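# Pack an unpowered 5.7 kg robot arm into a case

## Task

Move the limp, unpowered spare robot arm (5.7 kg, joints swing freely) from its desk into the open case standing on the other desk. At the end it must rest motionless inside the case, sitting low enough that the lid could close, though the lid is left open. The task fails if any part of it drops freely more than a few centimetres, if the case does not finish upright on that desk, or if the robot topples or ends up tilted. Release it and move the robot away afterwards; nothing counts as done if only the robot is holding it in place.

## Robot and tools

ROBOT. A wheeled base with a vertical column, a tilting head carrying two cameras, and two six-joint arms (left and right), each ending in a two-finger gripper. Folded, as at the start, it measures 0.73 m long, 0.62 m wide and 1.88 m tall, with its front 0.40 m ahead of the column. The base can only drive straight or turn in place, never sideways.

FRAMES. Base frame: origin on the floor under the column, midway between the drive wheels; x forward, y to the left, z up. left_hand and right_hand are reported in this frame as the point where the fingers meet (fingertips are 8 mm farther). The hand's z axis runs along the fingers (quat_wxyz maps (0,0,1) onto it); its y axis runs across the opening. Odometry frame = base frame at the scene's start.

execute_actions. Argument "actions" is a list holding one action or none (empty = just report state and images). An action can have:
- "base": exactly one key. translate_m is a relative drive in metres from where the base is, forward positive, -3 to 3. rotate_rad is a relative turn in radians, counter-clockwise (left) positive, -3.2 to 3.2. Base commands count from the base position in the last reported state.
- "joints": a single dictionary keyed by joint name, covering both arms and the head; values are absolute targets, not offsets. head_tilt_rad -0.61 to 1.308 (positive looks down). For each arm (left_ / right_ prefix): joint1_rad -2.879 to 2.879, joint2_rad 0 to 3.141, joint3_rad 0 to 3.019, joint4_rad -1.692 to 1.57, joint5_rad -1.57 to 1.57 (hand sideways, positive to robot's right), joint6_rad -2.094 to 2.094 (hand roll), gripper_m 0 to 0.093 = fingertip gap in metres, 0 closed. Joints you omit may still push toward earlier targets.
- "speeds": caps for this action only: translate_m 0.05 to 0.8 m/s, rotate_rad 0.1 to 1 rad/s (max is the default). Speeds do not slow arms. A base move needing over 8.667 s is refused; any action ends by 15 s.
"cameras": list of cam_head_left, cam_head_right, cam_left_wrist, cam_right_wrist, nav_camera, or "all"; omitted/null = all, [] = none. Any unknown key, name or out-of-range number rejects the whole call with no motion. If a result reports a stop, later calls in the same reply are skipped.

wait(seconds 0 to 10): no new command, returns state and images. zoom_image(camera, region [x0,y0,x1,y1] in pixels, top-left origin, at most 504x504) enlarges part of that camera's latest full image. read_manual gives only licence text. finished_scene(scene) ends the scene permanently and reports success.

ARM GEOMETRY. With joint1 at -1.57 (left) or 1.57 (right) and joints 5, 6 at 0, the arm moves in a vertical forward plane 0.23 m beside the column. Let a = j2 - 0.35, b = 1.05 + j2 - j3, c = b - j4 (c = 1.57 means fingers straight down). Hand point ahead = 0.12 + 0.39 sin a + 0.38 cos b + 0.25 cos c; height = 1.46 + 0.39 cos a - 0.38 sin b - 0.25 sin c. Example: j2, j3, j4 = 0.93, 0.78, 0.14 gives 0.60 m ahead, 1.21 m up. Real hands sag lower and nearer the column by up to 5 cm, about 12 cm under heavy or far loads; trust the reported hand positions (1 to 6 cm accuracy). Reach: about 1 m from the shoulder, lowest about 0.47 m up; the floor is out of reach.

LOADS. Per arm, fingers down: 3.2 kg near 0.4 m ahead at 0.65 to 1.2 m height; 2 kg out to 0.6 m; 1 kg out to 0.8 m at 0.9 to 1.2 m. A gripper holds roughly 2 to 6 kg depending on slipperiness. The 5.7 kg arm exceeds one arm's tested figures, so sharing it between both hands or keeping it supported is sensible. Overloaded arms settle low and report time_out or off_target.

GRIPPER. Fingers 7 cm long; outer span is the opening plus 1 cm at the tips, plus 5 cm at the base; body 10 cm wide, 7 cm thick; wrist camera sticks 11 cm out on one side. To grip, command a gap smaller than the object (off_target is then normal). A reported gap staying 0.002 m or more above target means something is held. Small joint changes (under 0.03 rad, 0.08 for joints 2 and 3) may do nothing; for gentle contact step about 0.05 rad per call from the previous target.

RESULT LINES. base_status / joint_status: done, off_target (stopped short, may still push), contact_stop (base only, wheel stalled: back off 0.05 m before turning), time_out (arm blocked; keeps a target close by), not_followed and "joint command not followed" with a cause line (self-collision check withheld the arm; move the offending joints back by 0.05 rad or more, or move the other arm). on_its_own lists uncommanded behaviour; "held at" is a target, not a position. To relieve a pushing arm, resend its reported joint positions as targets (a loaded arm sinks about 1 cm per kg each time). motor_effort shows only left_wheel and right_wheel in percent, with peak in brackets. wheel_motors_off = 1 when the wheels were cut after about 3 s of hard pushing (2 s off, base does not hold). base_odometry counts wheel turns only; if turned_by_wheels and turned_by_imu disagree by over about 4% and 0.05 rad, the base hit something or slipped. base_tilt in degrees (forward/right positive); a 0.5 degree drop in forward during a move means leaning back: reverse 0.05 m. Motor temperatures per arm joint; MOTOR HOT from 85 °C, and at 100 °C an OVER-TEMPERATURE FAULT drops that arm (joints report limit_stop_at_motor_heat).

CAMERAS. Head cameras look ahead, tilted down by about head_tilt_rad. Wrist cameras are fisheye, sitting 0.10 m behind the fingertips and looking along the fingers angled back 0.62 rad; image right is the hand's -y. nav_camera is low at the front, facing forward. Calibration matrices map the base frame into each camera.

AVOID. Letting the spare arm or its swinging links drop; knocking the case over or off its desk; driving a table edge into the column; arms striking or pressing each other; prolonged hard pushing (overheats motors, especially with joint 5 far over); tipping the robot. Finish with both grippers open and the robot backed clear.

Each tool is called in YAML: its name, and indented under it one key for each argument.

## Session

execute_actions:
  actions: []

Scene clock: 0.00 s.
Motor temperatures (°C, as the motors report them): left_arm=[25 26 27 26 27 28] | right_arm=[25 25 27 26 29 24]
base_odometry: x=+0.000 y=+0.000 heading=+0.000 (m, m, rad; odometry frame)
turned_by_wheels: +0.000 (rad since the last result)
turned_by_imu: +0.000 (rad since the last result)
base_tilt: forward=+0.1 right=-0.3 (deg)
base_status: not commanded
joint_positions: head_tilt_rad=+0.894 left_joint1_rad=-1.582 left_joint2_rad=+0.878 left_joint3_rad=+0.400 left_joint4_rad=-0.985 left_joint5_rad=-0.022 left_joint6_rad=-0.091 left_gripper_m=+0.094 right_joint1_rad=+1.567 right_joint2_rad=+0.908 right_joint3_rad=+0.385 right_joint4_rad=-0.934 right_joint5_rad=+0.041 right_joint6_rad=-0.068 right_gripper_m=+0.095
joint_status: not commanded
wheel_motors_off: 0
motor_effort: left_wheel=+1 right_wheel=+2 (%)
left_hand: x=+0.1382 y=+0.2261 z=+1.2612 quat_wxyz=(+0.452, +0.031, -0.891, -0.027) (m; base frame)
right_hand: x=+0.1318 y=-0.2334 z=+1.2537 quat_wxyz=(+0.450, +0.038, -0.892, +0.004) (m; base frame)
pictures: cam_head_left, cam_head_right, cam_left_wrist, cam_right_wrist, nav_camera
camera_calibration (this result's frames):
cam_head_left: T_world_to_cam=[[0.0652695, -0.997861, -0.00360887, 0.0284841], [-0.706239, -0.0436391, -0.706627, 1.11545], [0.704958, 0.0486699, -0.707577, 0.972787], [0, 0, 0, 1]] pos_world=[0.10014, 0.0297548, 1.47663]
cam_head_right: T_world_to_cam=[[0.0721159, -0.99737, -0.00718685, -0.0274284], [-0.721676, -0.0472051, -0.69062, 1.09072], [0.688464, 0.0549913, -0.723182, 1.00077], [0, 0, 0, 1]] pos_world=[0.100129, -0.0309024, 1.47681]
cam_left_wrist: T_world_to_cam=[[0.0303444, -0.996442, -0.0786283, 0.316682], [-0.0109728, -0.0789919, 0.996815, -1.23103], [-0.999479, -0.029385, -0.0133307, 0.285154], [0, 0, 0, 1]] pos_world=[0.261888, 0.226694, 1.25581]
cam_right_wrist: T_world_to_cam=[[0.0752342, -0.996937, -0.0213724, -0.21534], [0.00213262, -0.0212722, 0.999771, -1.2569], [-0.997164, -0.0752626, 0.000525691, 0.234634], [0, 0, 0, 1]] pos_world=[0.25285, -0.223759, 1.25189]
Images, in order (width x height): cam_head_left 504x504, cam_head_right 504x504, cam_left_wrist 616x616, cam_right_wrist 616x616, nav_camera 504x504.

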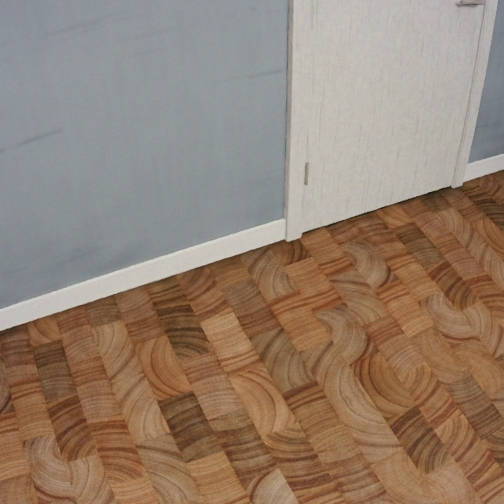

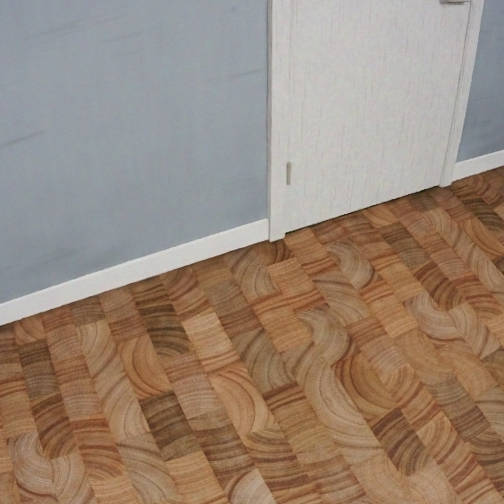

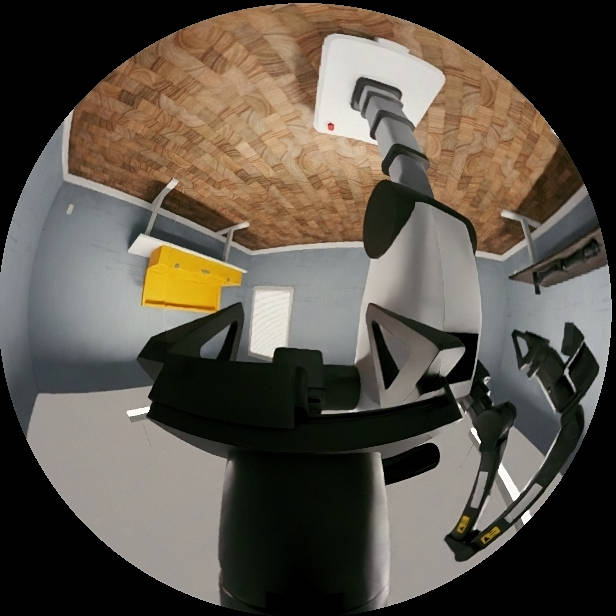

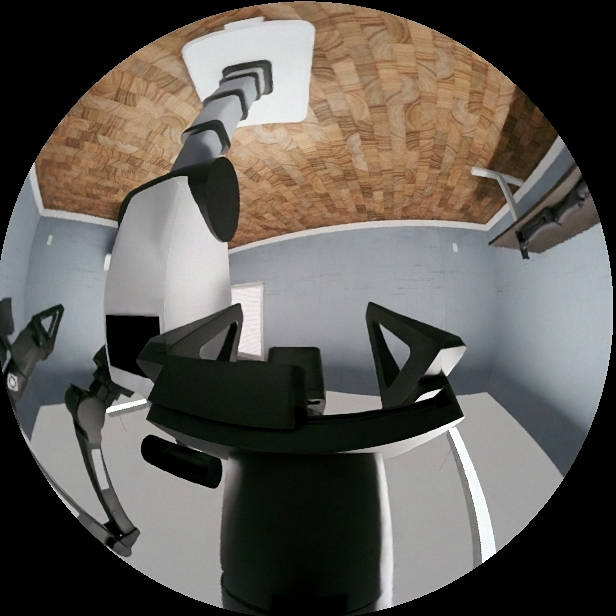

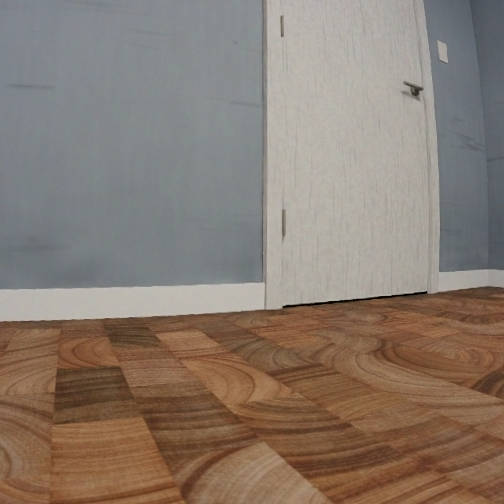

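Arm is to the right-behind; case behind-left.

execute_actions:
  actions:
    - {"base":{"rotate_rad":-2.0},"joints":{"head_tilt_rad":0.55}}
  cameras: ["cam_head_left"]

execute_actions:
  actions:
    - {"base":{"rotate_rad":-1.6}}
  cameras: ["cam_head_left"]

Scene clock: 4.50 s.
Motor temperatures (°C, as the motors report them): left_arm=[25 26 27 26 27 28] | right_arm=[25 25 27 26 29 24]
base_odometry: x=+0.000 y=+0.000 heading=-1.999 (m, m, rad; odometry frame)
turned_by_wheels: -1.999 (rad since the last result)
turned_by_imu: -1.975 (rad since the last result)
base_tilt: forward=+0.1 right=-0.2 (deg)
base_status: done
joint_positions: head_tilt_rad=+0.568 left_joint1_rad=-1.582 left_joint2_rad=+0.878 left_joint3_rad=+0.400 left_joint4_rad=-0.985 left_joint5_rad=-0.022 left_joint6_rad=-0.091 left_gripper_m=+0.094 right_joint1_rad=+1.567 right_joint2_rad=+0.908 right_joint3_rad=+0.385 right_joint4_rad=-0.934 right_joint5_rad=+0.041 right_joint6_rad=-0.068 right_gripper_m=+0.095
joint_status: all done
wheel_motors_off: 0
motor_effort: left_wheel=+4(24) right_wheel=-4(35) (%)
left_hand: x=+0.1382 y=+0.2261 z=+1.2612 quat_wxyz=(+0.452, +0.031, -0.891, -0.027) (m; base frame)
right_hand: x=+0.1318 y=-0.2334 z=+1.2537 quat_wxyz=(+0.450, +0.038, -0.892, +0.004) (m; base frame)
pictures: cam_head_left
camera_calibration (this result's frames):
cam_head_left: T_world_to_cam=[[0.0629791, -0.997861, 0.0175145, -0.00393141], [-0.442309, -0.0436391, -0.895801, 1.39358], [0.894649, 0.0486699, -0.444111, 0.557565], [0, 0, 0, 1]] pos_world=[0.117814, 0.0297548, 1.49606]
Images, in order (width x height): cam_head_left 504x504.

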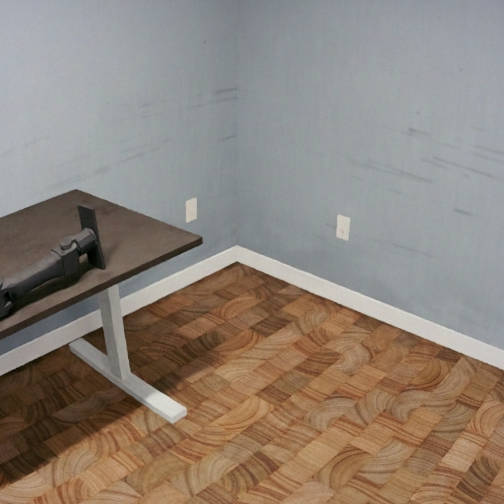

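Scene clock: 7.67 s.
Motor temperatures (°C, as the motors report them): left_arm=[25 26 27 26 26 28] | right_arm=[25 25 27 26 29 24]
base_odometry: x=+0.000 y=+0.000 heading=+2.685 (m, m, rad; odometry frame)
turned_by_wheels: -1.599 (rad since the last result)
turned_by_imu: -1.582 (rad since the last result)
base_tilt: forward=-0.1 right=-0.3 (deg)
base_status: done
joint_positions: head_tilt_rad=+0.568 left_joint1_rad=-1.582 left_joint2_rad=+0.878 left_joint3_rad=+0.400 left_joint4_rad=-0.985 left_joint5_rad=-0.022 left_joint6_rad=-0.091 left_gripper_m=+0.094 right_joint1_rad=+1.567 right_joint2_rad=+0.908 right_joint3_rad=+0.385 right_joint4_rad=-0.934 right_joint5_rad=+0.041 right_joint6_rad=-0.068 right_gripper_m=+0.095
joint_status: not commanded
wheel_motors_off: 0
motor_effort: left_wheel=+4(22) right_wheel=-4(24) (%)
left_hand: x=+0.1382 y=+0.2261 z=+1.2612 quat_wxyz=(+0.452, +0.031, -0.891, -0.027) (m; base frame)
right_hand: x=+0.1318 y=-0.2334 z=+1.2537 quat_wxyz=(+0.450, +0.038, -0.892, +0.004) (m; base frame)
pictures: cam_head_left
camera_calibration (this result's frames):
cam_head_left: T_world_to_cam=[[0.0629787, -0.997861, 0.0175162, -0.00393391], [-0.442285, -0.0436391, -0.895812, 1.3936], [0.894661, 0.0486699, -0.444088, 0.557529], [0, 0, 0, 1]] pos_world=[0.117816, 0.0297548, 1.49606]
Images, in order (width x height): cam_head_left 504x504.

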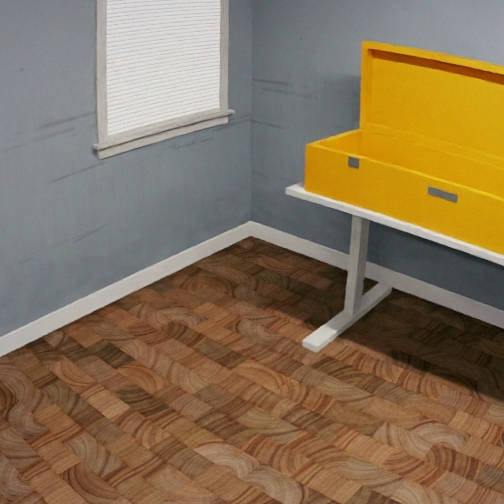

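execute_actions:
  actions:
    - {"base":{"rotate_rad":1.58},"joints":{"head_tilt_rad":0.75,"left_joint2_rad":1.55,"left_joint3_rad":0.81,"left_joint4_rad":0.22,"left_joint1_rad":-1.57,"left_joint5_rad":0,"left_joint6_rad":1.57,"right_joint1_rad":1.57,"right_joint2_rad":1.55,"right_joint3_rad":0.81,"right_joint4_rad":0.22,"right_joint5_rad":0,"right_joint6_rad":-1.57}}
  cameras: []

execute_actions:
  actions:
    - {"base":{"translate_m":0.61}}
  cameras: []

execute_actions:
  actions:
    - {"base":{"rotate_rad":0.97}}
  cameras: ["cam_head_left","cam_head_right","nav_camera"]

Scene clock: 13.93 s.
Motor temperatures (°C, as the motors report them): left_arm=[25 26 27 26 26 28] | right_arm=[25 25 27 26 29 24]
base_odometry: x=+0.000 y=+0.000 heading=-2.019 (m, m, rad; odometry frame)
turned_by_wheels: +1.579 (rad since the last result)
turned_by_imu: +1.557 (rad since the last result)
base_tilt: forward=+0.0 right=-0.2 (deg)
base_status: done
joint_positions: head_tilt_rad=+0.752 left_joint1_rad=-1.571 left_joint2_rad=+1.549 left_joint3_rad=+0.820 left_joint4_rad=+0.211 left_joint5_rad=-0.003 left_joint6_rad=+1.557 left_gripper_m=+0.094 right_joint1_rad=+1.568 right_joint2_rad=+1.548 right_joint3_rad=+0.816 right_joint4_rad=+0.215 right_joint5_rad=+0.002 right_joint6_rad=-1.557 right_gripper_m=+0.095
joint_status: all done
wheel_motors_off: 0
motor_effort: left_wheel=-4(24) right_wheel=+3(28) (%)
left_hand: x=+0.4067 y=+0.2251 z=+0.9748 quat_wxyz=(-0.001, -0.702, -0.712, -0.003) (m; base frame)
right_hand: x=+0.4054 y=-0.2275 z=+0.9753 quat_wxyz=(-0.001, +0.702, -0.713, +0.004) (m; base frame)
pictures: none
No camera images: the call's "cameras" was empty. Leave "cameras" out to get every camera's image.

Scene clock: 16.43 s.
Motor temperatures (°C, as the motors report them): left_arm=[25 27 27 26 26 28] | right_arm=[25 25 27 26 28 24]
base_odometry: x=-0.264 y=-0.550 heading=-2.019 (m, m, rad; odometry frame)
turned_by_wheels: +0.000 (rad since the last result)
turned_by_imu: +0.001 (rad since the last result)
base_tilt: forward=+0.2 right=-0.1 (deg)
base_status: done
joint_positions: head_tilt_rad=+0.753 left_joint1_rad=-1.571 left_joint2_rad=+1.549 left_joint3_rad=+0.815 left_joint4_rad=+0.211 left_joint5_rad=-0.003 left_joint6_rad=+1.557 left_gripper_m=+0.094 right_joint1_rad=+1.568 right_joint2_rad=+1.548 right_joint3_rad=+0.816 right_joint4_rad=+0.215 right_joint5_rad=+0.002 right_joint6_rad=-1.557 right_gripper_m=+0.095
joint_status: not commanded
wheel_motors_off: 0
motor_effort: left_wheel=+0(37) right_wheel=-1(51) (%)
left_hand: x=+0.4034 y=+0.2251 z=+0.9752 quat_wxyz=(+0.001, -0.702, -0.712, -0.001) (m; base frame)
right_hand: x=+0.4054 y=-0.2275 z=+0.9753 quat_wxyz=(-0.001, +0.702, -0.713, +0.004) (m; base frame)
pictures: none
No camera images: the call's "cameras" was empty. Leave "cameras" out to get every camera's image.

Scene clock: 18.90 s.
Motor temperatures (°C, as the motors report them): left_arm=[25 27 27 26 26 28] | right_arm=[25 25 27 26 28 24]
base_odometry: x=-0.264 y=-0.550 heading=-1.050 (m, m, rad; odometry frame)
turned_by_wheels: +0.969 (rad since the last result)
turned_by_imu: +0.955 (rad since the last result)
base_tilt: forward=-0.1 right=-0.4 (deg)
base_status: done
joint_positions: head_tilt_rad=+0.753 left_joint1_rad=-1.570 left_joint2_rad=+1.549 left_joint3_rad=+0.815 left_joint4_rad=+0.211 left_joint5_rad=-0.003 left_joint6_rad=+1.557 left_gripper_m=+0.094 right_joint1_rad=+1.568 right_joint2_rad=+1.548 right_joint3_rad=+0.816 right_joint4_rad=+0.215 right_joint5_rad=+0.001 right_joint6_rad=-1.557 right_gripper_m=+0.095
joint_status: not commanded
wheel_motors_off: 0
motor_effort: left_wheel=-4(39) right_wheel=+3(35) (%)
left_hand: x=+0.4034 y=+0.2253 z=+0.9752 quat_wxyz=(+0.001, -0.702, -0.712, -0.002) (m; base frame)
right_hand: x=+0.4054 y=-0.2274 z=+0.9753 quat_wxyz=(-0.001, +0.702, -0.713, +0.004) (m; base frame)
pictures: cam_head_left, cam_head_right, nav_camera
camera_calibration (this result's frames):
cam_head_left: T_world_to_cam=[[0.0651271, -0.997861, 0.00562025, 0.0142784], [-0.599671, -0.0436391, -0.799056, 1.25246], [0.797592, 0.0486699, -0.60123, 0.804382], [0, 0, 0, 1]] pos_world=[0.108565, 0.0297548, 1.48432]
cam_head_right: T_world_to_cam=[[0.0724093, -0.99737, 0.00304226, -0.0431959], [-0.617208, -0.0472051, -0.785382, 1.23143], [0.783461, 0.0549913, -0.619004, 0.835583], [0, 0, 0, 1]] pos_world=[0.108529, -0.0309024, 1.4845]
Images, in order (width x height): cam_head_left 504x504, cam_head_right 504x504, nav_camera 504x504.

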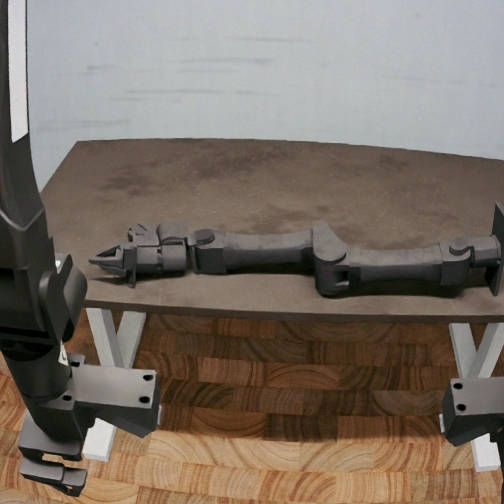

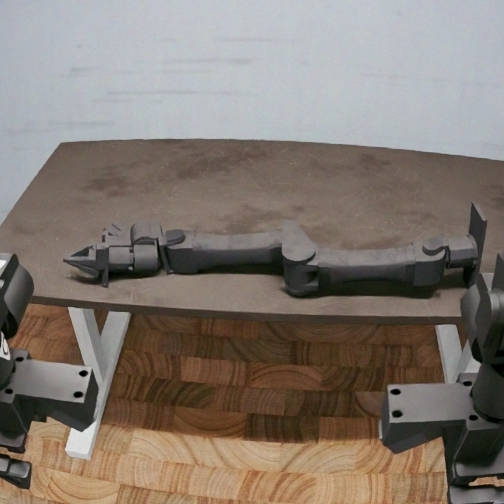

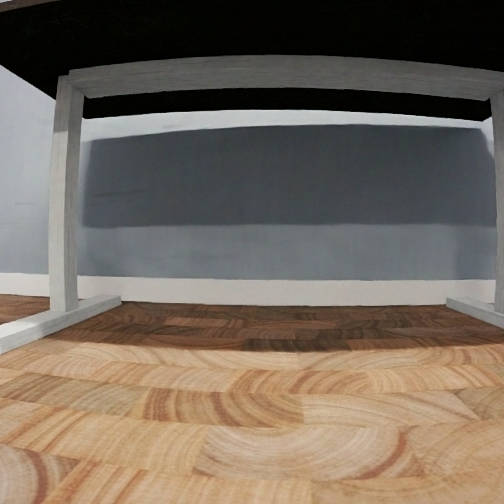

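execute_actions:
  actions:
    - {"base":{"translate_m":0.65},"speeds":{"translate_m":0.4},"joints":{"head_tilt_rad":1.15,"left_joint1_rad":-1.72,"right_joint1_rad":1.59}}
  cameras: []

execute_actions:
  actions:
    - {"joints":{"left_joint2_rad":1.95,"left_joint3_rad":1.135,"left_joint4_rad":0.295,"right_joint2_rad":1.95,"right_joint3_rad":1.135,"right_joint4_rad":0.295}}
  cameras: ["cam_head_left","cam_left_wrist","cam_right_wrist"]

Scene clock: 26.37 s.
Motor temperatures (°C, as the motors report them): left_arm=[25 27 27 26 26 28] | right_arm=[25 25 27 26 28 24]
base_odometry: x=+0.059 y=-1.114 heading=-1.049 (m, m, rad; odometry frame)
turned_by_wheels: +0.000 (rad since the last result)
turned_by_imu: +0.000 (rad since the last result)
base_tilt: forward=+0.0 right=-0.2 (deg)
base_status: done
joint_positions: head_tilt_rad=+1.149 left_joint1_rad=-1.728 left_joint2_rad=+1.549 left_joint3_rad=+0.812 left_joint4_rad=+0.211 left_joint5_rad=+0.000 left_joint6_rad=+1.558 left_gripper_m=+0.094 right_joint1_rad=+1.588 right_joint2_rad=+1.548 right_joint3_rad=+0.813 right_joint4_rad=+0.215 right_joint5_rad=+0.001 right_joint6_rad=-1.557 right_gripper_m=+0.095
joint_status: all done
wheel_motors_off: 0
motor_effort: left_wheel=+1(40) right_wheel=+0(53) (%)
left_hand: x=+0.3982 y=+0.1345 z=+0.9816 quat_wxyz=(-0.047, -0.728, -0.682, +0.049) (m; base frame)
right_hand: x=+0.4037 y=-0.2160 z=+0.9756 quat_wxyz=(-0.006, +0.705, -0.709, -0.003) (m; base frame)
pictures: none
No camera images: the call's "cameras" was empty. Leave "cameras" out to get every camera's image.

Scene clock: 27.53 s.
Motor temperatures (°C, as the motors report them): left_arm=[25 27 27 26 26 28] | right_arm=[25 25 27 26 28 24]
base_odometry: x=+0.059 y=-1.114 heading=-1.049 (m, m, rad; odometry frame)
turned_by_wheels: +0.000 (rad since the last result)
turned_by_imu: +0.000 (rad since the last result)
base_tilt: forward=-0.1 right=-0.3 (deg)
base_status: not commanded
joint_positions: head_tilt_rad=+1.149 left_joint1_rad=-1.728 left_joint2_rad=+1.962 left_joint3_rad=+1.133 left_joint4_rad=+0.290 left_joint5_rad=+0.000 left_joint6_rad=+1.558 left_gripper_m=+0.094 right_joint1_rad=+1.588 right_joint2_rad=+1.960 right_joint3_rad=+1.134 right_joint4_rad=+0.294 right_joint5_rad=+0.001 right_joint6_rad=-1.558 right_gripper_m=+0.095
joint_status: all done
wheel_motors_off: 0
motor_effort: left_wheel=+1(1) right_wheel=+0(3) (%)
left_hand: x=+0.3857 y=+0.1156 z=+0.8363 quat_wxyz=(-0.042, -0.729, -0.682, +0.053) (m; base frame)
right_hand: x=+0.3924 y=-0.2139 z=+0.8292 quat_wxyz=(-0.002, +0.705, -0.709, -0.008) (m; base frame)
pictures: cam_head_left, cam_left_wrist, cam_right_wrist
camera_calibration (this result's frames):
cam_head_left: T_world_to_cam=[[0.0622558, -0.997861, -0.0199335, 0.0537746], [-0.861461, -0.0436391, -0.505945, 0.81416], [0.503993, 0.0486699, -0.862335, 1.22116], [0, 0, 0, 1]] pos_world=[0.0825608, 0.0297548, 1.46604]
cam_left_wrist: T_world_to_cam=[[-0.997776, 0.0659276, 0.00979067, 0.365449], [0.0628685, 0.882167, 0.466721, -0.5097], [0.0221328, 0.466298, -0.884351, 0.800689], [0, 0, 0, 1]] pos_world=[0.378959, 0.0521873, 0.942399]
cam_right_wrist: T_world_to_cam=[[0.999979, -0.00610398, -0.00227058, -0.391402], [-0.00362147, -0.81094, 0.585119, -0.655426], [-0.00541285, -0.585098, -0.810945, 0.670739], [0, 0, 0, 1]] pos_world=[0.392651, -0.141453, 0.926545]
Images, in order (width x height): cam_head_left 504x504, cam_left_wrist 616x616, cam_right_wrist 616x616.

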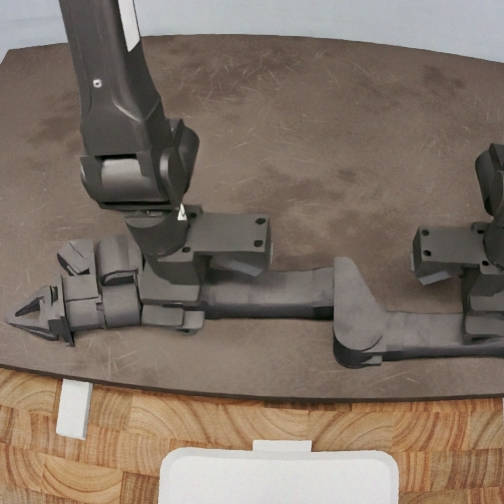

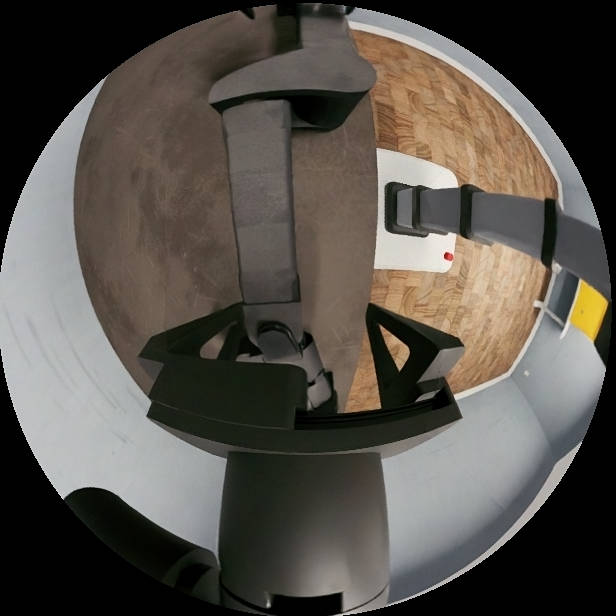

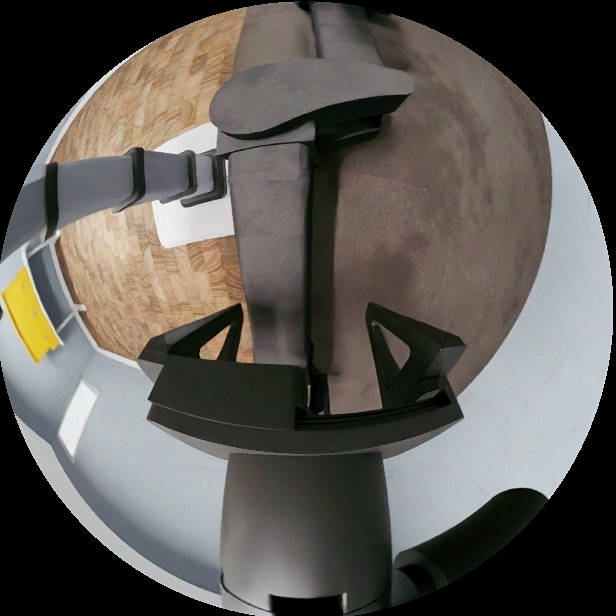

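execute_actions:
  actions:
    - {"joints":{"left_joint2_rad":2.11,"left_joint3_rad":1.35,"left_joint4_rad":0.27,"right_joint2_rad":2.12,"right_joint3_rad":1.29,"right_joint4_rad":0.3}}
  cameras: ["cam_left_wrist","cam_right_wrist"]

execute_actions:
  actions:
    - {"joints":{"left_gripper_m":0.0,"right_gripper_m":0.0}}
  cameras: ["cam_head_left"]

Scene clock: 29.93 s.
Motor temperatures (°C, as the motors report them): left_arm=[25 27 27 26 26 28] | right_arm=[25 26 27 26 28 24]
base_odometry: x=+0.059 y=-1.114 heading=-1.049 (m, m, rad; odometry frame)
turned_by_wheels: +0.000 (rad since the last result)
turned_by_imu: +0.000 (rad since the last result)
base_tilt: forward=-0.1 right=-0.3 (deg)
base_status: not commanded
joint_positions: head_tilt_rad=+1.149 left_joint1_rad=-1.728 left_joint2_rad=+2.098 left_joint3_rad=+1.347 left_joint4_rad=+0.277 left_joint5_rad=+0.004 left_joint6_rad=+1.557 left_gripper_m=+0.094 right_joint1_rad=+1.591 right_joint2_rad=+2.113 right_joint3_rad=+1.288 right_joint4_rad=+0.290 right_joint5_rad=-0.002 right_joint6_rad=-1.557 right_gripper_m=+0.095
joint_status: all done
wheel_motors_off: 0
motor_effort: left_wheel=+1(2) right_wheel=-1(2) (%)
left_hand: x=+0.4233 y=+0.1033 z=+0.7775 quat_wxyz=(-0.067, -0.727, -0.683, +0.033) (m; base frame)
right_hand: x=+0.3850 y=-0.2098 z=+0.7707 quat_wxyz=(-0.003, +0.706, -0.708, -0.011) (m; base frame)
pictures: cam_left_wrist, cam_right_wrist
camera_calibration (this result's frames):
cam_left_wrist: T_world_to_cam=[[-0.996968, 0.0568218, -0.0531677, 0.453888], [0.0259877, 0.887127, 0.460793, -0.454071], [0.0733495, 0.458014, -0.885914, 0.734069], [0, 0, 0, 1]] pos_world=[0.410468, 0.0408142, 0.883686]
cam_right_wrist: T_world_to_cam=[[0.999975, -0.0045342, -0.00539063, -0.381378], [-0.000567208, -0.814626, 0.579986, -0.615881], [-0.00702112, -0.579968, -0.814609, 0.630259], [0, 0, 0, 1]] pos_world=[0.385444, -0.137912, 0.868561]
Images, in order (width x height): cam_left_wrist 616x616, cam_right_wrist 616x616.

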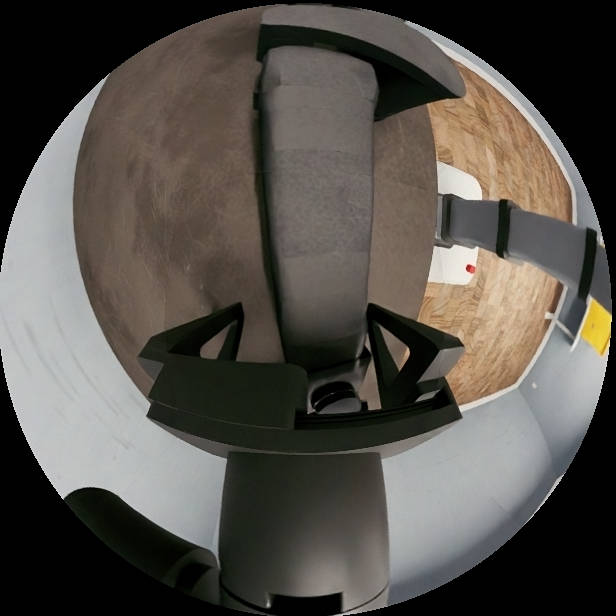

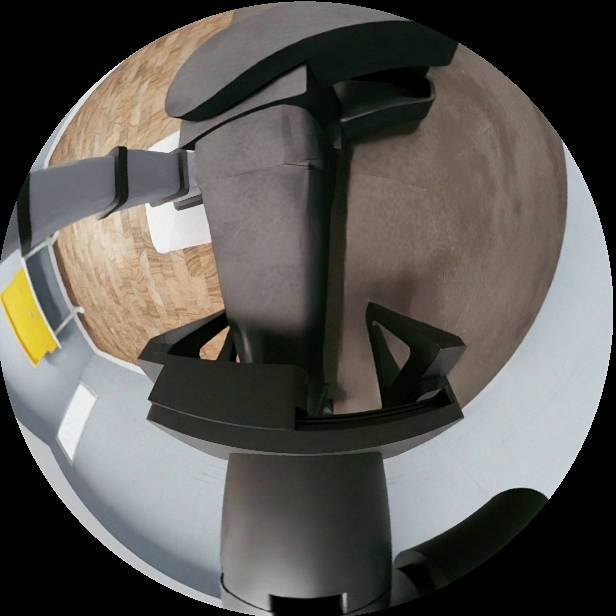

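Scene clock: 30.67 s.
Motor temperatures (°C, as the motors report them): left_arm=[25 27 27 26 26 28] | right_arm=[25 26 27 26 28 24]
base_odometry: x=+0.059 y=-1.114 heading=-1.049 (m, m, rad; odometry frame)
turned_by_wheels: +0.000 (rad since the last result)
turned_by_imu: +0.000 (rad since the last result)
base_tilt: forward=+0.1 right=-0.2 (deg)
base_status: not commanded
joint_positions: head_tilt_rad=+1.149 left_joint1_rad=-1.728 left_joint2_rad=+2.106 left_joint3_rad=+1.343 left_joint4_rad=+0.275 left_joint5_rad=+0.004 left_joint6_rad=+1.545 left_gripper_m=+0.064 right_joint1_rad=+1.592 right_joint2_rad=+2.121 right_joint3_rad=+1.275 right_joint4_rad=+0.291 right_joint5_rad=-0.003 right_joint6_rad=-1.559 right_gripper_m=+0.058
joint_status: left_gripper_m off_target (ended at +0.064, target +0.000); right_gripper_m off_target (ended at +0.058, target +0.000)
wheel_motors_off: 0
motor_effort: left_wheel=+2(2) right_wheel=+0(1) (%)
left_hand: x=+0.4149 y=+0.1037 z=+0.7755 quat_wxyz=(-0.062, -0.723, -0.687, +0.038) (m; base frame)
right_hand: x=+0.3716 y=-0.2092 z=+0.7703 quat_wxyz=(+0.004, +0.706, -0.707, -0.019) (m; base frame)
pictures: cam_head_left
camera_calibration (this result's frames):
cam_head_left: T_world_to_cam=[[0.0622558, -0.997861, -0.0199336, 0.0537749], [-0.861462, -0.0436391, -0.505943, 0.814156], [0.503991, 0.0486699, -0.862336, 1.22117], [0, 0, 0, 1]] pos_world=[0.0825606, 0.0297548, 1.46604]
Images, in order (width x height): cam_head_left 504x504.

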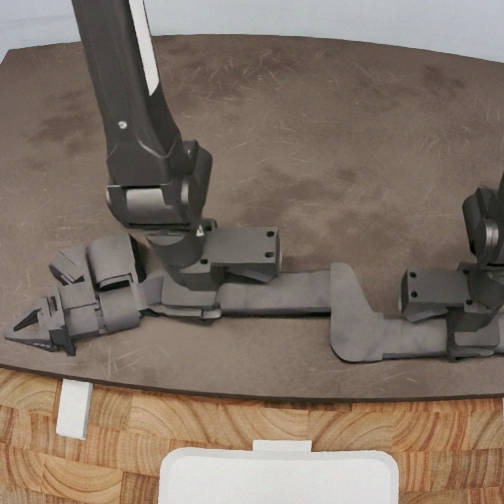

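execute_actions:
  actions:
    - {"joints":{"left_joint2_rad":1.85,"left_joint3_rad":1.06,"left_joint4_rad":0.28,"right_joint2_rad":1.85,"right_joint3_rad":1.06,"right_joint4_rad":0.28}}
  cameras: []

execute_actions:
  actions:
    - {"joints":{"left_joint2_rad":1.5,"left_joint3_rad":0.79,"left_joint4_rad":0.2,"right_joint2_rad":1.5,"right_joint3_rad":0.79,"right_joint4_rad":0.2}}
  cameras: ["cam_head_left"]

execute_actions:
  actions:
    - {"joints":{"left_joint2_rad":1.1,"left_joint3_rad":0.62,"left_joint4_rad":-0.04,"right_joint2_rad":1.1,"right_joint3_rad":0.62,"right_joint4_rad":-0.04}}
  cameras: []

execute_actions:
  actions:
    - {"joints":{"left_joint2_rad":0.5,"left_joint3_rad":0.66,"left_joint4_rad":-0.68,"right_joint2_rad":0.5,"right_joint3_rad":0.66,"right_joint4_rad":-0.68,"head_tilt_rad":0.6}}
  cameras: ["cam_head_left","cam_left_wrist","cam_right_wrist"]

Scene clock: 34.67 s.
Motor temperatures (°C, as the motors report them): left_arm=[25 27 27 26 26 28] | right_arm=[25 26 27 26 28 24]
base_odometry: x=+0.059 y=-1.114 heading=-1.049 (m, m, rad; odometry frame)
turned_by_wheels: +0.000 (rad since the last result)
turned_by_imu: -0.001 (rad since the last result)
base_tilt: forward=+0.0 right=-0.2 (deg)
base_status: not commanded
joint_positions: head_tilt_rad=+1.149 left_joint1_rad=-1.719 left_joint2_rad=+1.929 left_joint3_rad=+1.100 left_joint4_rad=+0.294 left_joint5_rad=-0.003 left_joint6_rad=+1.491 left_gripper_m=+0.055 right_joint1_rad=+1.615 right_joint2_rad=+1.985 right_joint3_rad=+1.090 right_joint4_rad=+0.273 right_joint5_rad=-0.016 right_joint6_rad=-1.560 right_gripper_m=+0.056
joint_status: all done
wheel_motors_off: 0
on_its_own: left_gripper_m moved -0.009 toward your old target +0.000
motor_effort: left_wheel=+1(3) right_wheel=-2(2) (%)
left_hand: x=+0.3874 y=+0.1234 z=+0.8479 quat_wxyz=(-0.038, -0.704, -0.707, +0.050) (m; base frame)
right_hand: x=+0.3446 y=-0.1931 z=+0.8300 quat_wxyz=(+0.016, +0.710, -0.702, -0.054) (m; base frame)
pictures: none
No camera images: the call's "cameras" was empty. Leave "cameras" out to get every camera's image.

Scene clock: 35.93 s.
Motor temperatures (°C, as the motors report them): left_arm=[25 27 27 26 26 28] | right_arm=[25 26 28 26 28 24]
base_odometry: x=+0.059 y=-1.114 heading=-1.049 (m, m, rad; odometry frame)
turned_by_wheels: +0.000 (rad since the last result)
turned_by_imu: +0.000 (rad since the last result)
base_tilt: forward=+0.0 right=-0.2 (deg)
base_status: not commanded
joint_positions: head_tilt_rad=+1.149 left_joint1_rad=-1.729 left_joint2_rad=+1.582 left_joint3_rad=+0.847 left_joint4_rad=+0.230 left_joint5_rad=+0.006 left_joint6_rad=+1.472 left_gripper_m=+0.055 right_joint1_rad=+1.626 right_joint2_rad=+1.600 right_joint3_rad=+0.816 right_joint4_rad=+0.189 right_joint5_rad=-0.013 right_joint6_rad=-1.569 right_gripper_m=+0.056
joint_status: all done
wheel_motors_off: 0
motor_effort: left_wheel=+1(3) right_wheel=-2(3) (%)
left_hand: x=+0.4078 y=+0.1302 z=+0.9699 quat_wxyz=(-0.055, -0.698, -0.712, +0.047) (m; base frame)
right_hand: x=+0.3727 y=-0.1913 z=+0.9626 quat_wxyz=(+0.004, +0.716, -0.697, -0.047) (m; base frame)
pictures: cam_head_left
camera_calibration (this result's frames):
cam_head_left: T_world_to_cam=[[0.0622558, -0.997861, -0.0199336, 0.0537749], [-0.861462, -0.0436391, -0.505943, 0.814156], [0.503991, 0.0486699, -0.862337, 1.22117], [0, 0, 0, 1]] pos_world=[0.0825606, 0.0297548, 1.46604]
Images, in order (width x height): cam_head_left 504x504.

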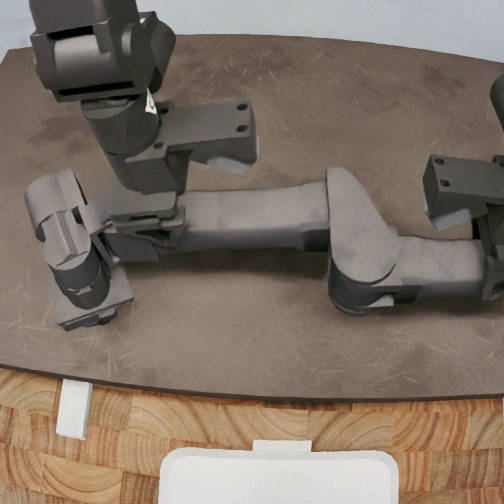

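Scene clock: 37.47 s.
Motor temperatures (°C, as the motors report them): left_arm=[25 28 27 26 26 28] | right_arm=[25 26 28 26 29 24]
base_odometry: x=+0.059 y=-1.114 heading=-1.049 (m, m, rad; odometry frame)
turned_by_wheels: +0.000 (rad since the last result)
turned_by_imu: +0.000 (rad since the last result)
base_tilt: forward=+0.1 right=-0.3 (deg)
base_status: not commanded
joint_positions: head_tilt_rad=+1.149 left_joint1_rad=-1.745 left_joint2_rad=+1.192 left_joint3_rad=+0.649 left_joint4_rad=+0.001 left_joint5_rad=+0.016 left_joint6_rad=+1.443 left_gripper_m=+0.055 right_joint1_rad=+1.641 right_joint2_rad=+1.212 right_joint3_rad=+0.619 right_joint4_rad=-0.036 right_joint5_rad=-0.029 right_joint6_rad=-1.566 right_gripper_m=+0.056
joint_status: all done
wheel_motors_off: 0
motor_effort: left_wheel=+1(6) right_wheel=-2(3) (%)
left_hand: x=+0.3960 y=+0.1382 z=+1.0904 quat_wxyz=(-0.047, -0.691, -0.718, +0.069) (m; base frame)
right_hand: x=+0.3639 y=-0.1877 z=+1.0813 quat_wxyz=(+0.007, +0.717, -0.694, -0.068) (m; base frame)
pictures: none
No camera images: the call's "cameras" was empty. Leave "cameras" out to get every camera's image.

Scene clock: 40.13 s.
Motor temperatures (°C, as the motors report them): left_arm=[25 28 27 26 27 28] | right_arm=[25 26 28 26 31 24]
base_odometry: x=+0.059 y=-1.114 heading=-1.049 (m, m, rad; odometry frame)
turned_by_wheels: +0.000 (rad since the last result)
turned_by_imu: -0.001 (rad since the last result)
base_tilt: forward=-0.1 right=-0.3 (deg)
base_status: not commanded
joint_positions: head_tilt_rad=+0.618 left_joint1_rad=-1.767 left_joint2_rad=+0.589 left_joint3_rad=+0.613 left_joint4_rad=-0.621 left_joint5_rad=+0.059 left_joint6_rad=+1.394 left_gripper_m=+0.055 right_joint1_rad=+1.665 right_joint2_rad=+0.585 right_joint3_rad=+0.587 right_joint4_rad=-0.672 right_joint5_rad=-0.076 right_joint6_rad=-1.568 right_gripper_m=+0.056
joint_status: left_joint4_rad time_out (moved -0.622 of -0.681); the others done
wheel_motors_off: 0
on_its_own: left_joint4_rad reads -0.621 and still pushes toward -0.680 since a time_out
motor_effort: left_wheel=+2(3) right_wheel=-1(5) (%)
left_hand: x=+0.3931 y=+0.1503 z=+1.2659 quat_wxyz=(-0.043, -0.676, -0.728, +0.111) (m; base frame)
right_hand: x=+0.3693 y=-0.1825 z=+1.2591 quat_wxyz=(-0.002, +0.719, -0.687, -0.107) (m; base frame)
pictures: cam_head_left, cam_left_wrist, cam_right_wrist
camera_calibration (this result's frames):
cam_head_left: T_world_to_cam=[[0.0637702, -0.997861, 0.0143696, 0.000872151], [-0.48619, -0.0436391, -0.872763, 1.3603], [0.871523, 0.0486699, -0.487933, 0.626207], [0, 0, 0, 1]] pos_world=[0.115552, 0.0297548, 1.49275]
cam_left_wrist: T_world_to_cam=[[-0.992703, -0.0640405, 0.102177, 0.26699], [-0.0188209, 0.919226, 0.393281, -0.621793], [-0.119109, 0.388488, -0.913723, 1.26872], [0, 0, 0, 1]] pos_world=[0.404456, 0.0957834, 1.37652]
cam_right_wrist: T_world_to_cam=[[0.988882, 0.052998, -0.138934, -0.1801], [0.111571, -0.882117, 0.457627, -0.77661], [-0.0983031, -0.46804, -0.878223, 1.17807], [0, 0, 0, 1]] pos_world=[0.380553, -0.12413, 1.36499]
Images, in order (width x height): cam_head_left 504x504, cam_left_wrist 616x616, cam_right_wrist 616x616.

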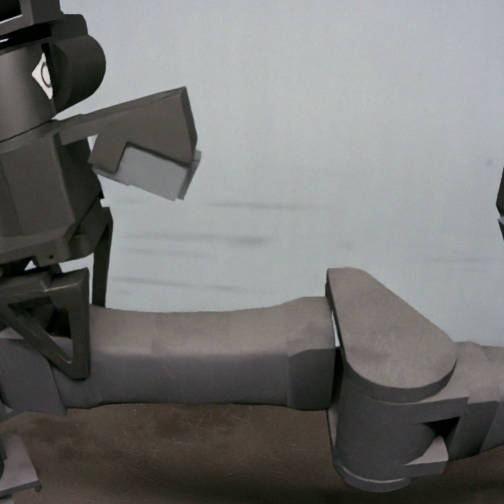

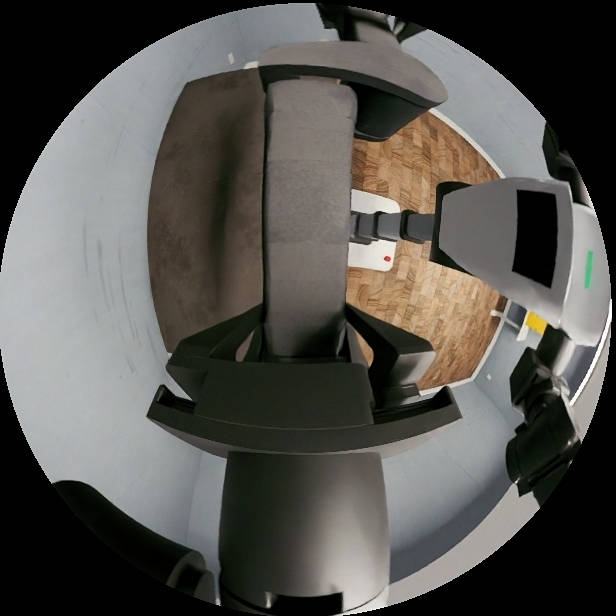

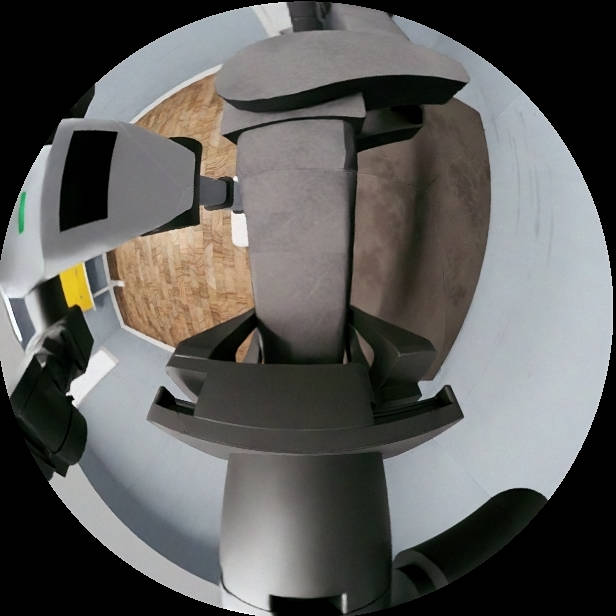

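execute_actions:
  actions:
    - {"base":{"translate_m":-0.6},"speeds":{"translate_m":0.25},"joints":{"left_joint4_rad":-0.62}}
  cameras: []

execute_actions:
  actions:
    - {"base":{"rotate_rad":3.18},"speeds":{"rotate_rad":0.45}}
  cameras: ["cam_head_left","cam_head_right","nav_camera"]

Scene clock: 45.00 s.
Motor temperatures (°C, as the motors report them): left_arm=[25 28 28 26 29 29] | right_arm=[25 26 30 26 34 24]
base_odometry: x=-0.240 y=-0.593 heading=-1.049 (m, m, rad; odometry frame)
turned_by_wheels: +0.001 (rad since the last result)
turned_by_imu: -0.001 (rad since the last result)
base_tilt: forward=-0.1 right=-0.3 (deg)
base_status: done
joint_positions: head_tilt_rad=+0.617 left_joint1_rad=-1.767 left_joint2_rad=+0.589 left_joint3_rad=+0.607 left_joint4_rad=-0.587 left_joint5_rad=+0.059 left_joint6_rad=+1.397 left_gripper_m=+0.055 right_joint1_rad=+1.665 right_joint2_rad=+0.585 right_joint3_rad=+0.590 right_joint4_rad=-0.661 right_joint5_rad=-0.071 right_joint6_rad=-1.569 right_gripper_m=+0.056
joint_status: all done
wheel_motors_off: 0
motor_effort: left_wheel=+1(32) right_wheel=-1(31) (%)
left_hand: x=+0.3977 y=+0.1496 z=+1.2643 quat_wxyz=(-0.054, -0.676, -0.727, +0.102) (m; base frame)
right_hand: x=+0.3739 y=-0.1832 z=+1.2591 quat_wxyz=(-0.005, +0.720, -0.687, -0.100) (m; base frame)
pictures: none
No camera images: the call's "cameras" was empty. Leave "cameras" out to get every camera's image.

Scene clock: 53.10 s.
Motor temperatures (°C, as the motors report them): left_arm=[25 28 29 26 30 30] | right_arm=[25 27 31 26 38 24]
base_odometry: x=-0.240 y=-0.593 heading=+2.130 (m, m, rad; odometry frame)
turned_by_wheels: +3.179 (rad since the last result)
turned_by_imu: +3.138 (rad since the last result)
base_tilt: forward=+0.0 right=-0.2 (deg)
base_status: done
joint_positions: head_tilt_rad=+0.617 left_joint1_rad=-1.769 left_joint2_rad=+0.589 left_joint3_rad=+0.607 left_joint4_rad=-0.587 left_joint5_rad=+0.056 left_joint6_rad=+1.397 left_gripper_m=+0.055 right_joint1_rad=+1.665 right_joint2_rad=+0.585 right_joint3_rad=+0.590 right_joint4_rad=-0.661 right_joint5_rad=-0.070 right_joint6_rad=-1.570 right_gripper_m=+0.055
joint_status: not commanded
wheel_motors_off: 0
motor_effort: left_wheel=-4(40) right_wheel=+4(45) (%)
left_hand: x=+0.3977 y=+0.1494 z=+1.2643 quat_wxyz=(-0.054, -0.677, -0.727, +0.102) (m; base frame)
right_hand: x=+0.3739 y=-0.1834 z=+1.2590 quat_wxyz=(-0.005, +0.720, -0.687, -0.100) (m; base frame)
pictures: cam_head_left, cam_head_right, nav_camera
camera_calibration (this result's frames):
cam_head_left: T_world_to_cam=[[0.063763, -0.997861, 0.0144015, 0.000823455], [-0.485754, -0.0436391, -0.873006, 1.36065], [0.871767, 0.0486699, -0.487497, 0.625525], [0, 0, 0, 1]] pos_world=[0.115575, 0.0297548, 1.49278]
cam_head_right: T_world_to_cam=[[0.0713276, -0.99737, 0.012835, -0.0582227], [-0.504984, -0.0472051, -0.861837, 1.34356], [0.860176, 0.0549913, -0.507023, 0.659297], [0, 0, 0, 1]] pos_world=[0.115516, -0.0309024, 1.49295]
Images, in order (width x height): cam_head_left 504x504, cam_head_right 504x504, nav_camera 504x504.

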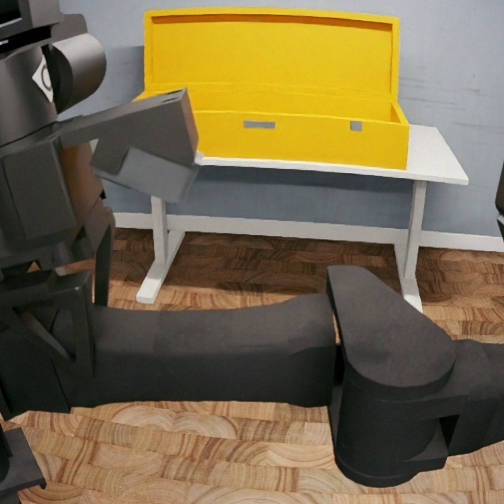

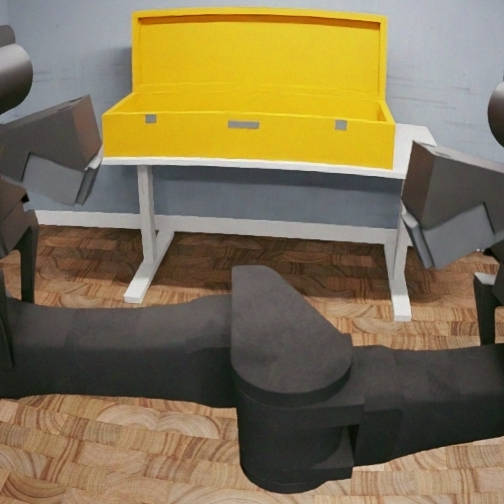

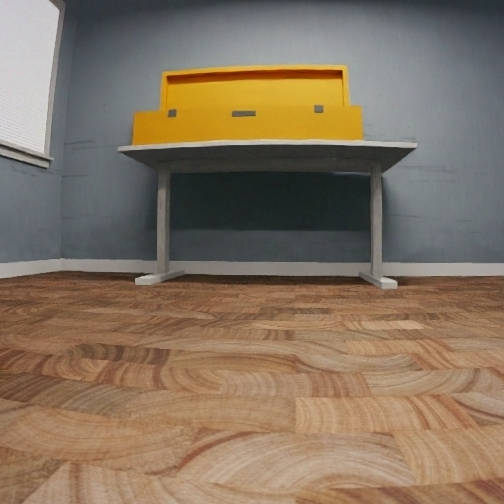

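execute_actions:
  actions:
    - {"base":{"rotate_rad":0.11},"speeds":{"rotate_rad":0.3}}
  cameras: []

execute_actions:
  actions:
    - {"base":{"translate_m":1.35},"speeds":{"translate_m":0.3}}
  cameras: []

execute_actions:
  actions:
    - {"base":{"rotate_rad":-0.11},"speeds":{"rotate_rad":0.3}}
  cameras: ["cam_head_left","cam_head_right","nav_camera"]

Scene clock: 56.93 s.
Motor temperatures (°C, as the motors report them): left_arm=[25 28 29 26 31 30] | right_arm=[25 27 31 26 39 24]
base_odometry: x=-0.240 y=-0.593 heading=+2.240 (m, m, rad; odometry frame)
turned_by_wheels: +0.109 (rad since the last result)
turned_by_imu: +0.107 (rad since the last result)
base_tilt: forward=+0.1 right=-0.3 (deg)
base_status: done
joint_positions: head_tilt_rad=+0.617 left_joint1_rad=-1.769 left_joint2_rad=+0.589 left_joint3_rad=+0.607 left_joint4_rad=-0.587 left_joint5_rad=+0.057 left_joint6_rad=+1.398 left_gripper_m=+0.055 right_joint1_rad=+1.665 right_joint2_rad=+0.585 right_joint3_rad=+0.590 right_joint4_rad=-0.661 right_joint5_rad=-0.069 right_joint6_rad=-1.571 right_gripper_m=+0.055
joint_status: not commanded
wheel_motors_off: 0
motor_effort: left_wheel=-5(24) right_wheel=+5(25) (%)
left_hand: x=+0.3977 y=+0.1491 z=+1.2644 quat_wxyz=(-0.054, -0.677, -0.727, +0.102) (m; base frame)
right_hand: x=+0.3739 y=-0.1836 z=+1.2590 quat_wxyz=(-0.005, +0.720, -0.686, -0.099) (m; base frame)
pictures: none
No camera images: the call's "cameras" was empty. Leave "cameras" out to get every camera's image.

Scene clock: 62.83 s.
Motor temperatures (°C, as the motors report them): left_arm=[25 28 29 26 31 31] | right_arm=[25 27 32 26 41 24]
base_odometry: x=-1.077 y=+0.466 heading=+2.240 (m, m, rad; odometry frame)
turned_by_wheels: +0.000 (rad since the last result)
turned_by_imu: +0.001 (rad since the last result)
base_tilt: forward=+0.3 right=-0.2 (deg)
base_status: done
joint_positions: head_tilt_rad=+0.617 left_joint1_rad=-1.769 left_joint2_rad=+0.590 left_joint3_rad=+0.607 left_joint4_rad=-0.585 left_joint5_rad=+0.057 left_joint6_rad=+1.398 left_gripper_m=+0.055 right_joint1_rad=+1.665 right_joint2_rad=+0.585 right_joint3_rad=+0.589 right_joint4_rad=-0.657 right_joint5_rad=-0.068 right_joint6_rad=-1.570 right_gripper_m=+0.055
joint_status: not commanded
wheel_motors_off: 0
motor_effort: left_wheel=+1(43) right_wheel=+0(50) (%)
left_hand: x=+0.3982 y=+0.1490 z=+1.2641 quat_wxyz=(-0.055, -0.677, -0.727, +0.102) (m; base frame)
right_hand: x=+0.3742 y=-0.1836 z=+1.2588 quat_wxyz=(-0.005, +0.720, -0.687, -0.098) (m; base frame)
pictures: none
No camera images: the call's "cameras" was empty. Leave "cameras" out to get every camera's image.

Scene clock: 64.03 s.
Motor temperatures (°C, as the motors report them): left_arm=[25 28 29 26 32 31] | right_arm=[25 27 32 26 41 24]
base_odometry: x=-1.077 y=+0.466 heading=+2.131 (m, m, rad; odometry frame)
turned_by_wheels: -0.108 (rad since the last result)
turned_by_imu: -0.107 (rad since the last result)
base_tilt: forward=+0.0 right=-0.2 (deg)
base_status: done
joint_positions: head_tilt_rad=+0.617 left_joint1_rad=-1.769 left_joint2_rad=+0.590 left_joint3_rad=+0.607 left_joint4_rad=-0.585 left_joint5_rad=+0.056 left_joint6_rad=+1.399 left_gripper_m=+0.055 right_joint1_rad=+1.665 right_joint2_rad=+0.585 right_joint3_rad=+0.589 right_joint4_rad=-0.657 right_joint5_rad=-0.068 right_joint6_rad=-1.570 right_gripper_m=+0.055
joint_status: not commanded
wheel_motors_off: 0
motor_effort: left_wheel=+1(32) right_wheel=-1(44) (%)
left_hand: x=+0.3982 y=+0.1492 z=+1.2641 quat_wxyz=(-0.055, -0.678, -0.726, +0.101) (m; base frame)
right_hand: x=+0.3742 y=-0.1836 z=+1.2588 quat_wxyz=(-0.005, +0.720, -0.687, -0.098) (m; base frame)
pictures: cam_head_left, cam_head_right, nav_camera
camera_calibration (this result's frames):
cam_head_left: T_world_to_cam=[[0.0637615, -0.997861, 0.0144082, 0.000813203], [-0.485662, -0.0436391, -0.873057, 1.36072], [0.871818, 0.0486699, -0.487406, 0.625381], [0, 0, 0, 1]] pos_world=[0.11558, 0.0297548, 1.49279]
cam_head_right: T_world_to_cam=[[0.0713262, -0.99737, 0.0128425, -0.0582342], [-0.504893, -0.0472051, -0.86189, 1.34363], [0.86023, 0.0549913, -0.506933, 0.659155], [0, 0, 0, 1]] pos_world=[0.115521, -0.0309024, 1.49296]
Images, in order (width x height): cam_head_left 504x504, cam_head_right 504x504, nav_camera 504x504.

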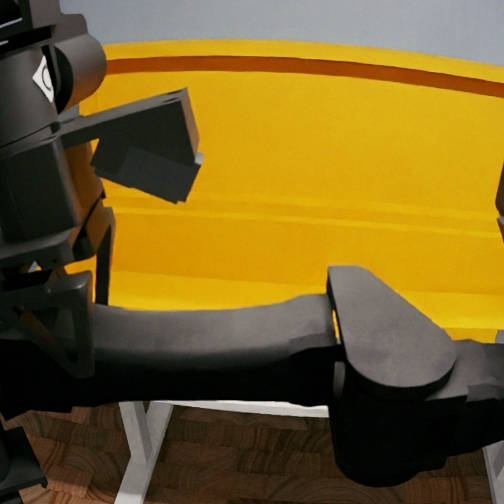

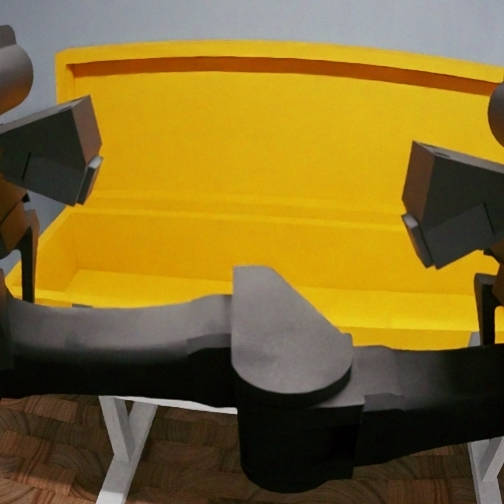

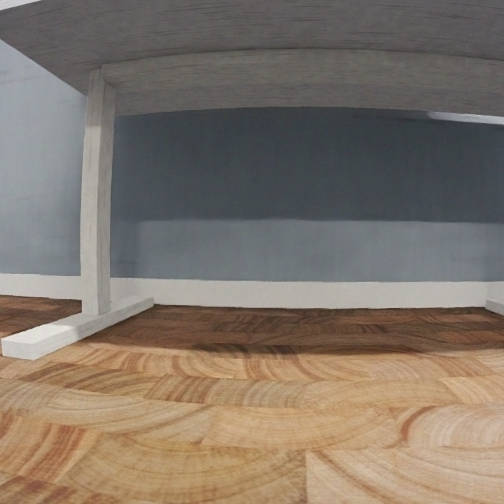

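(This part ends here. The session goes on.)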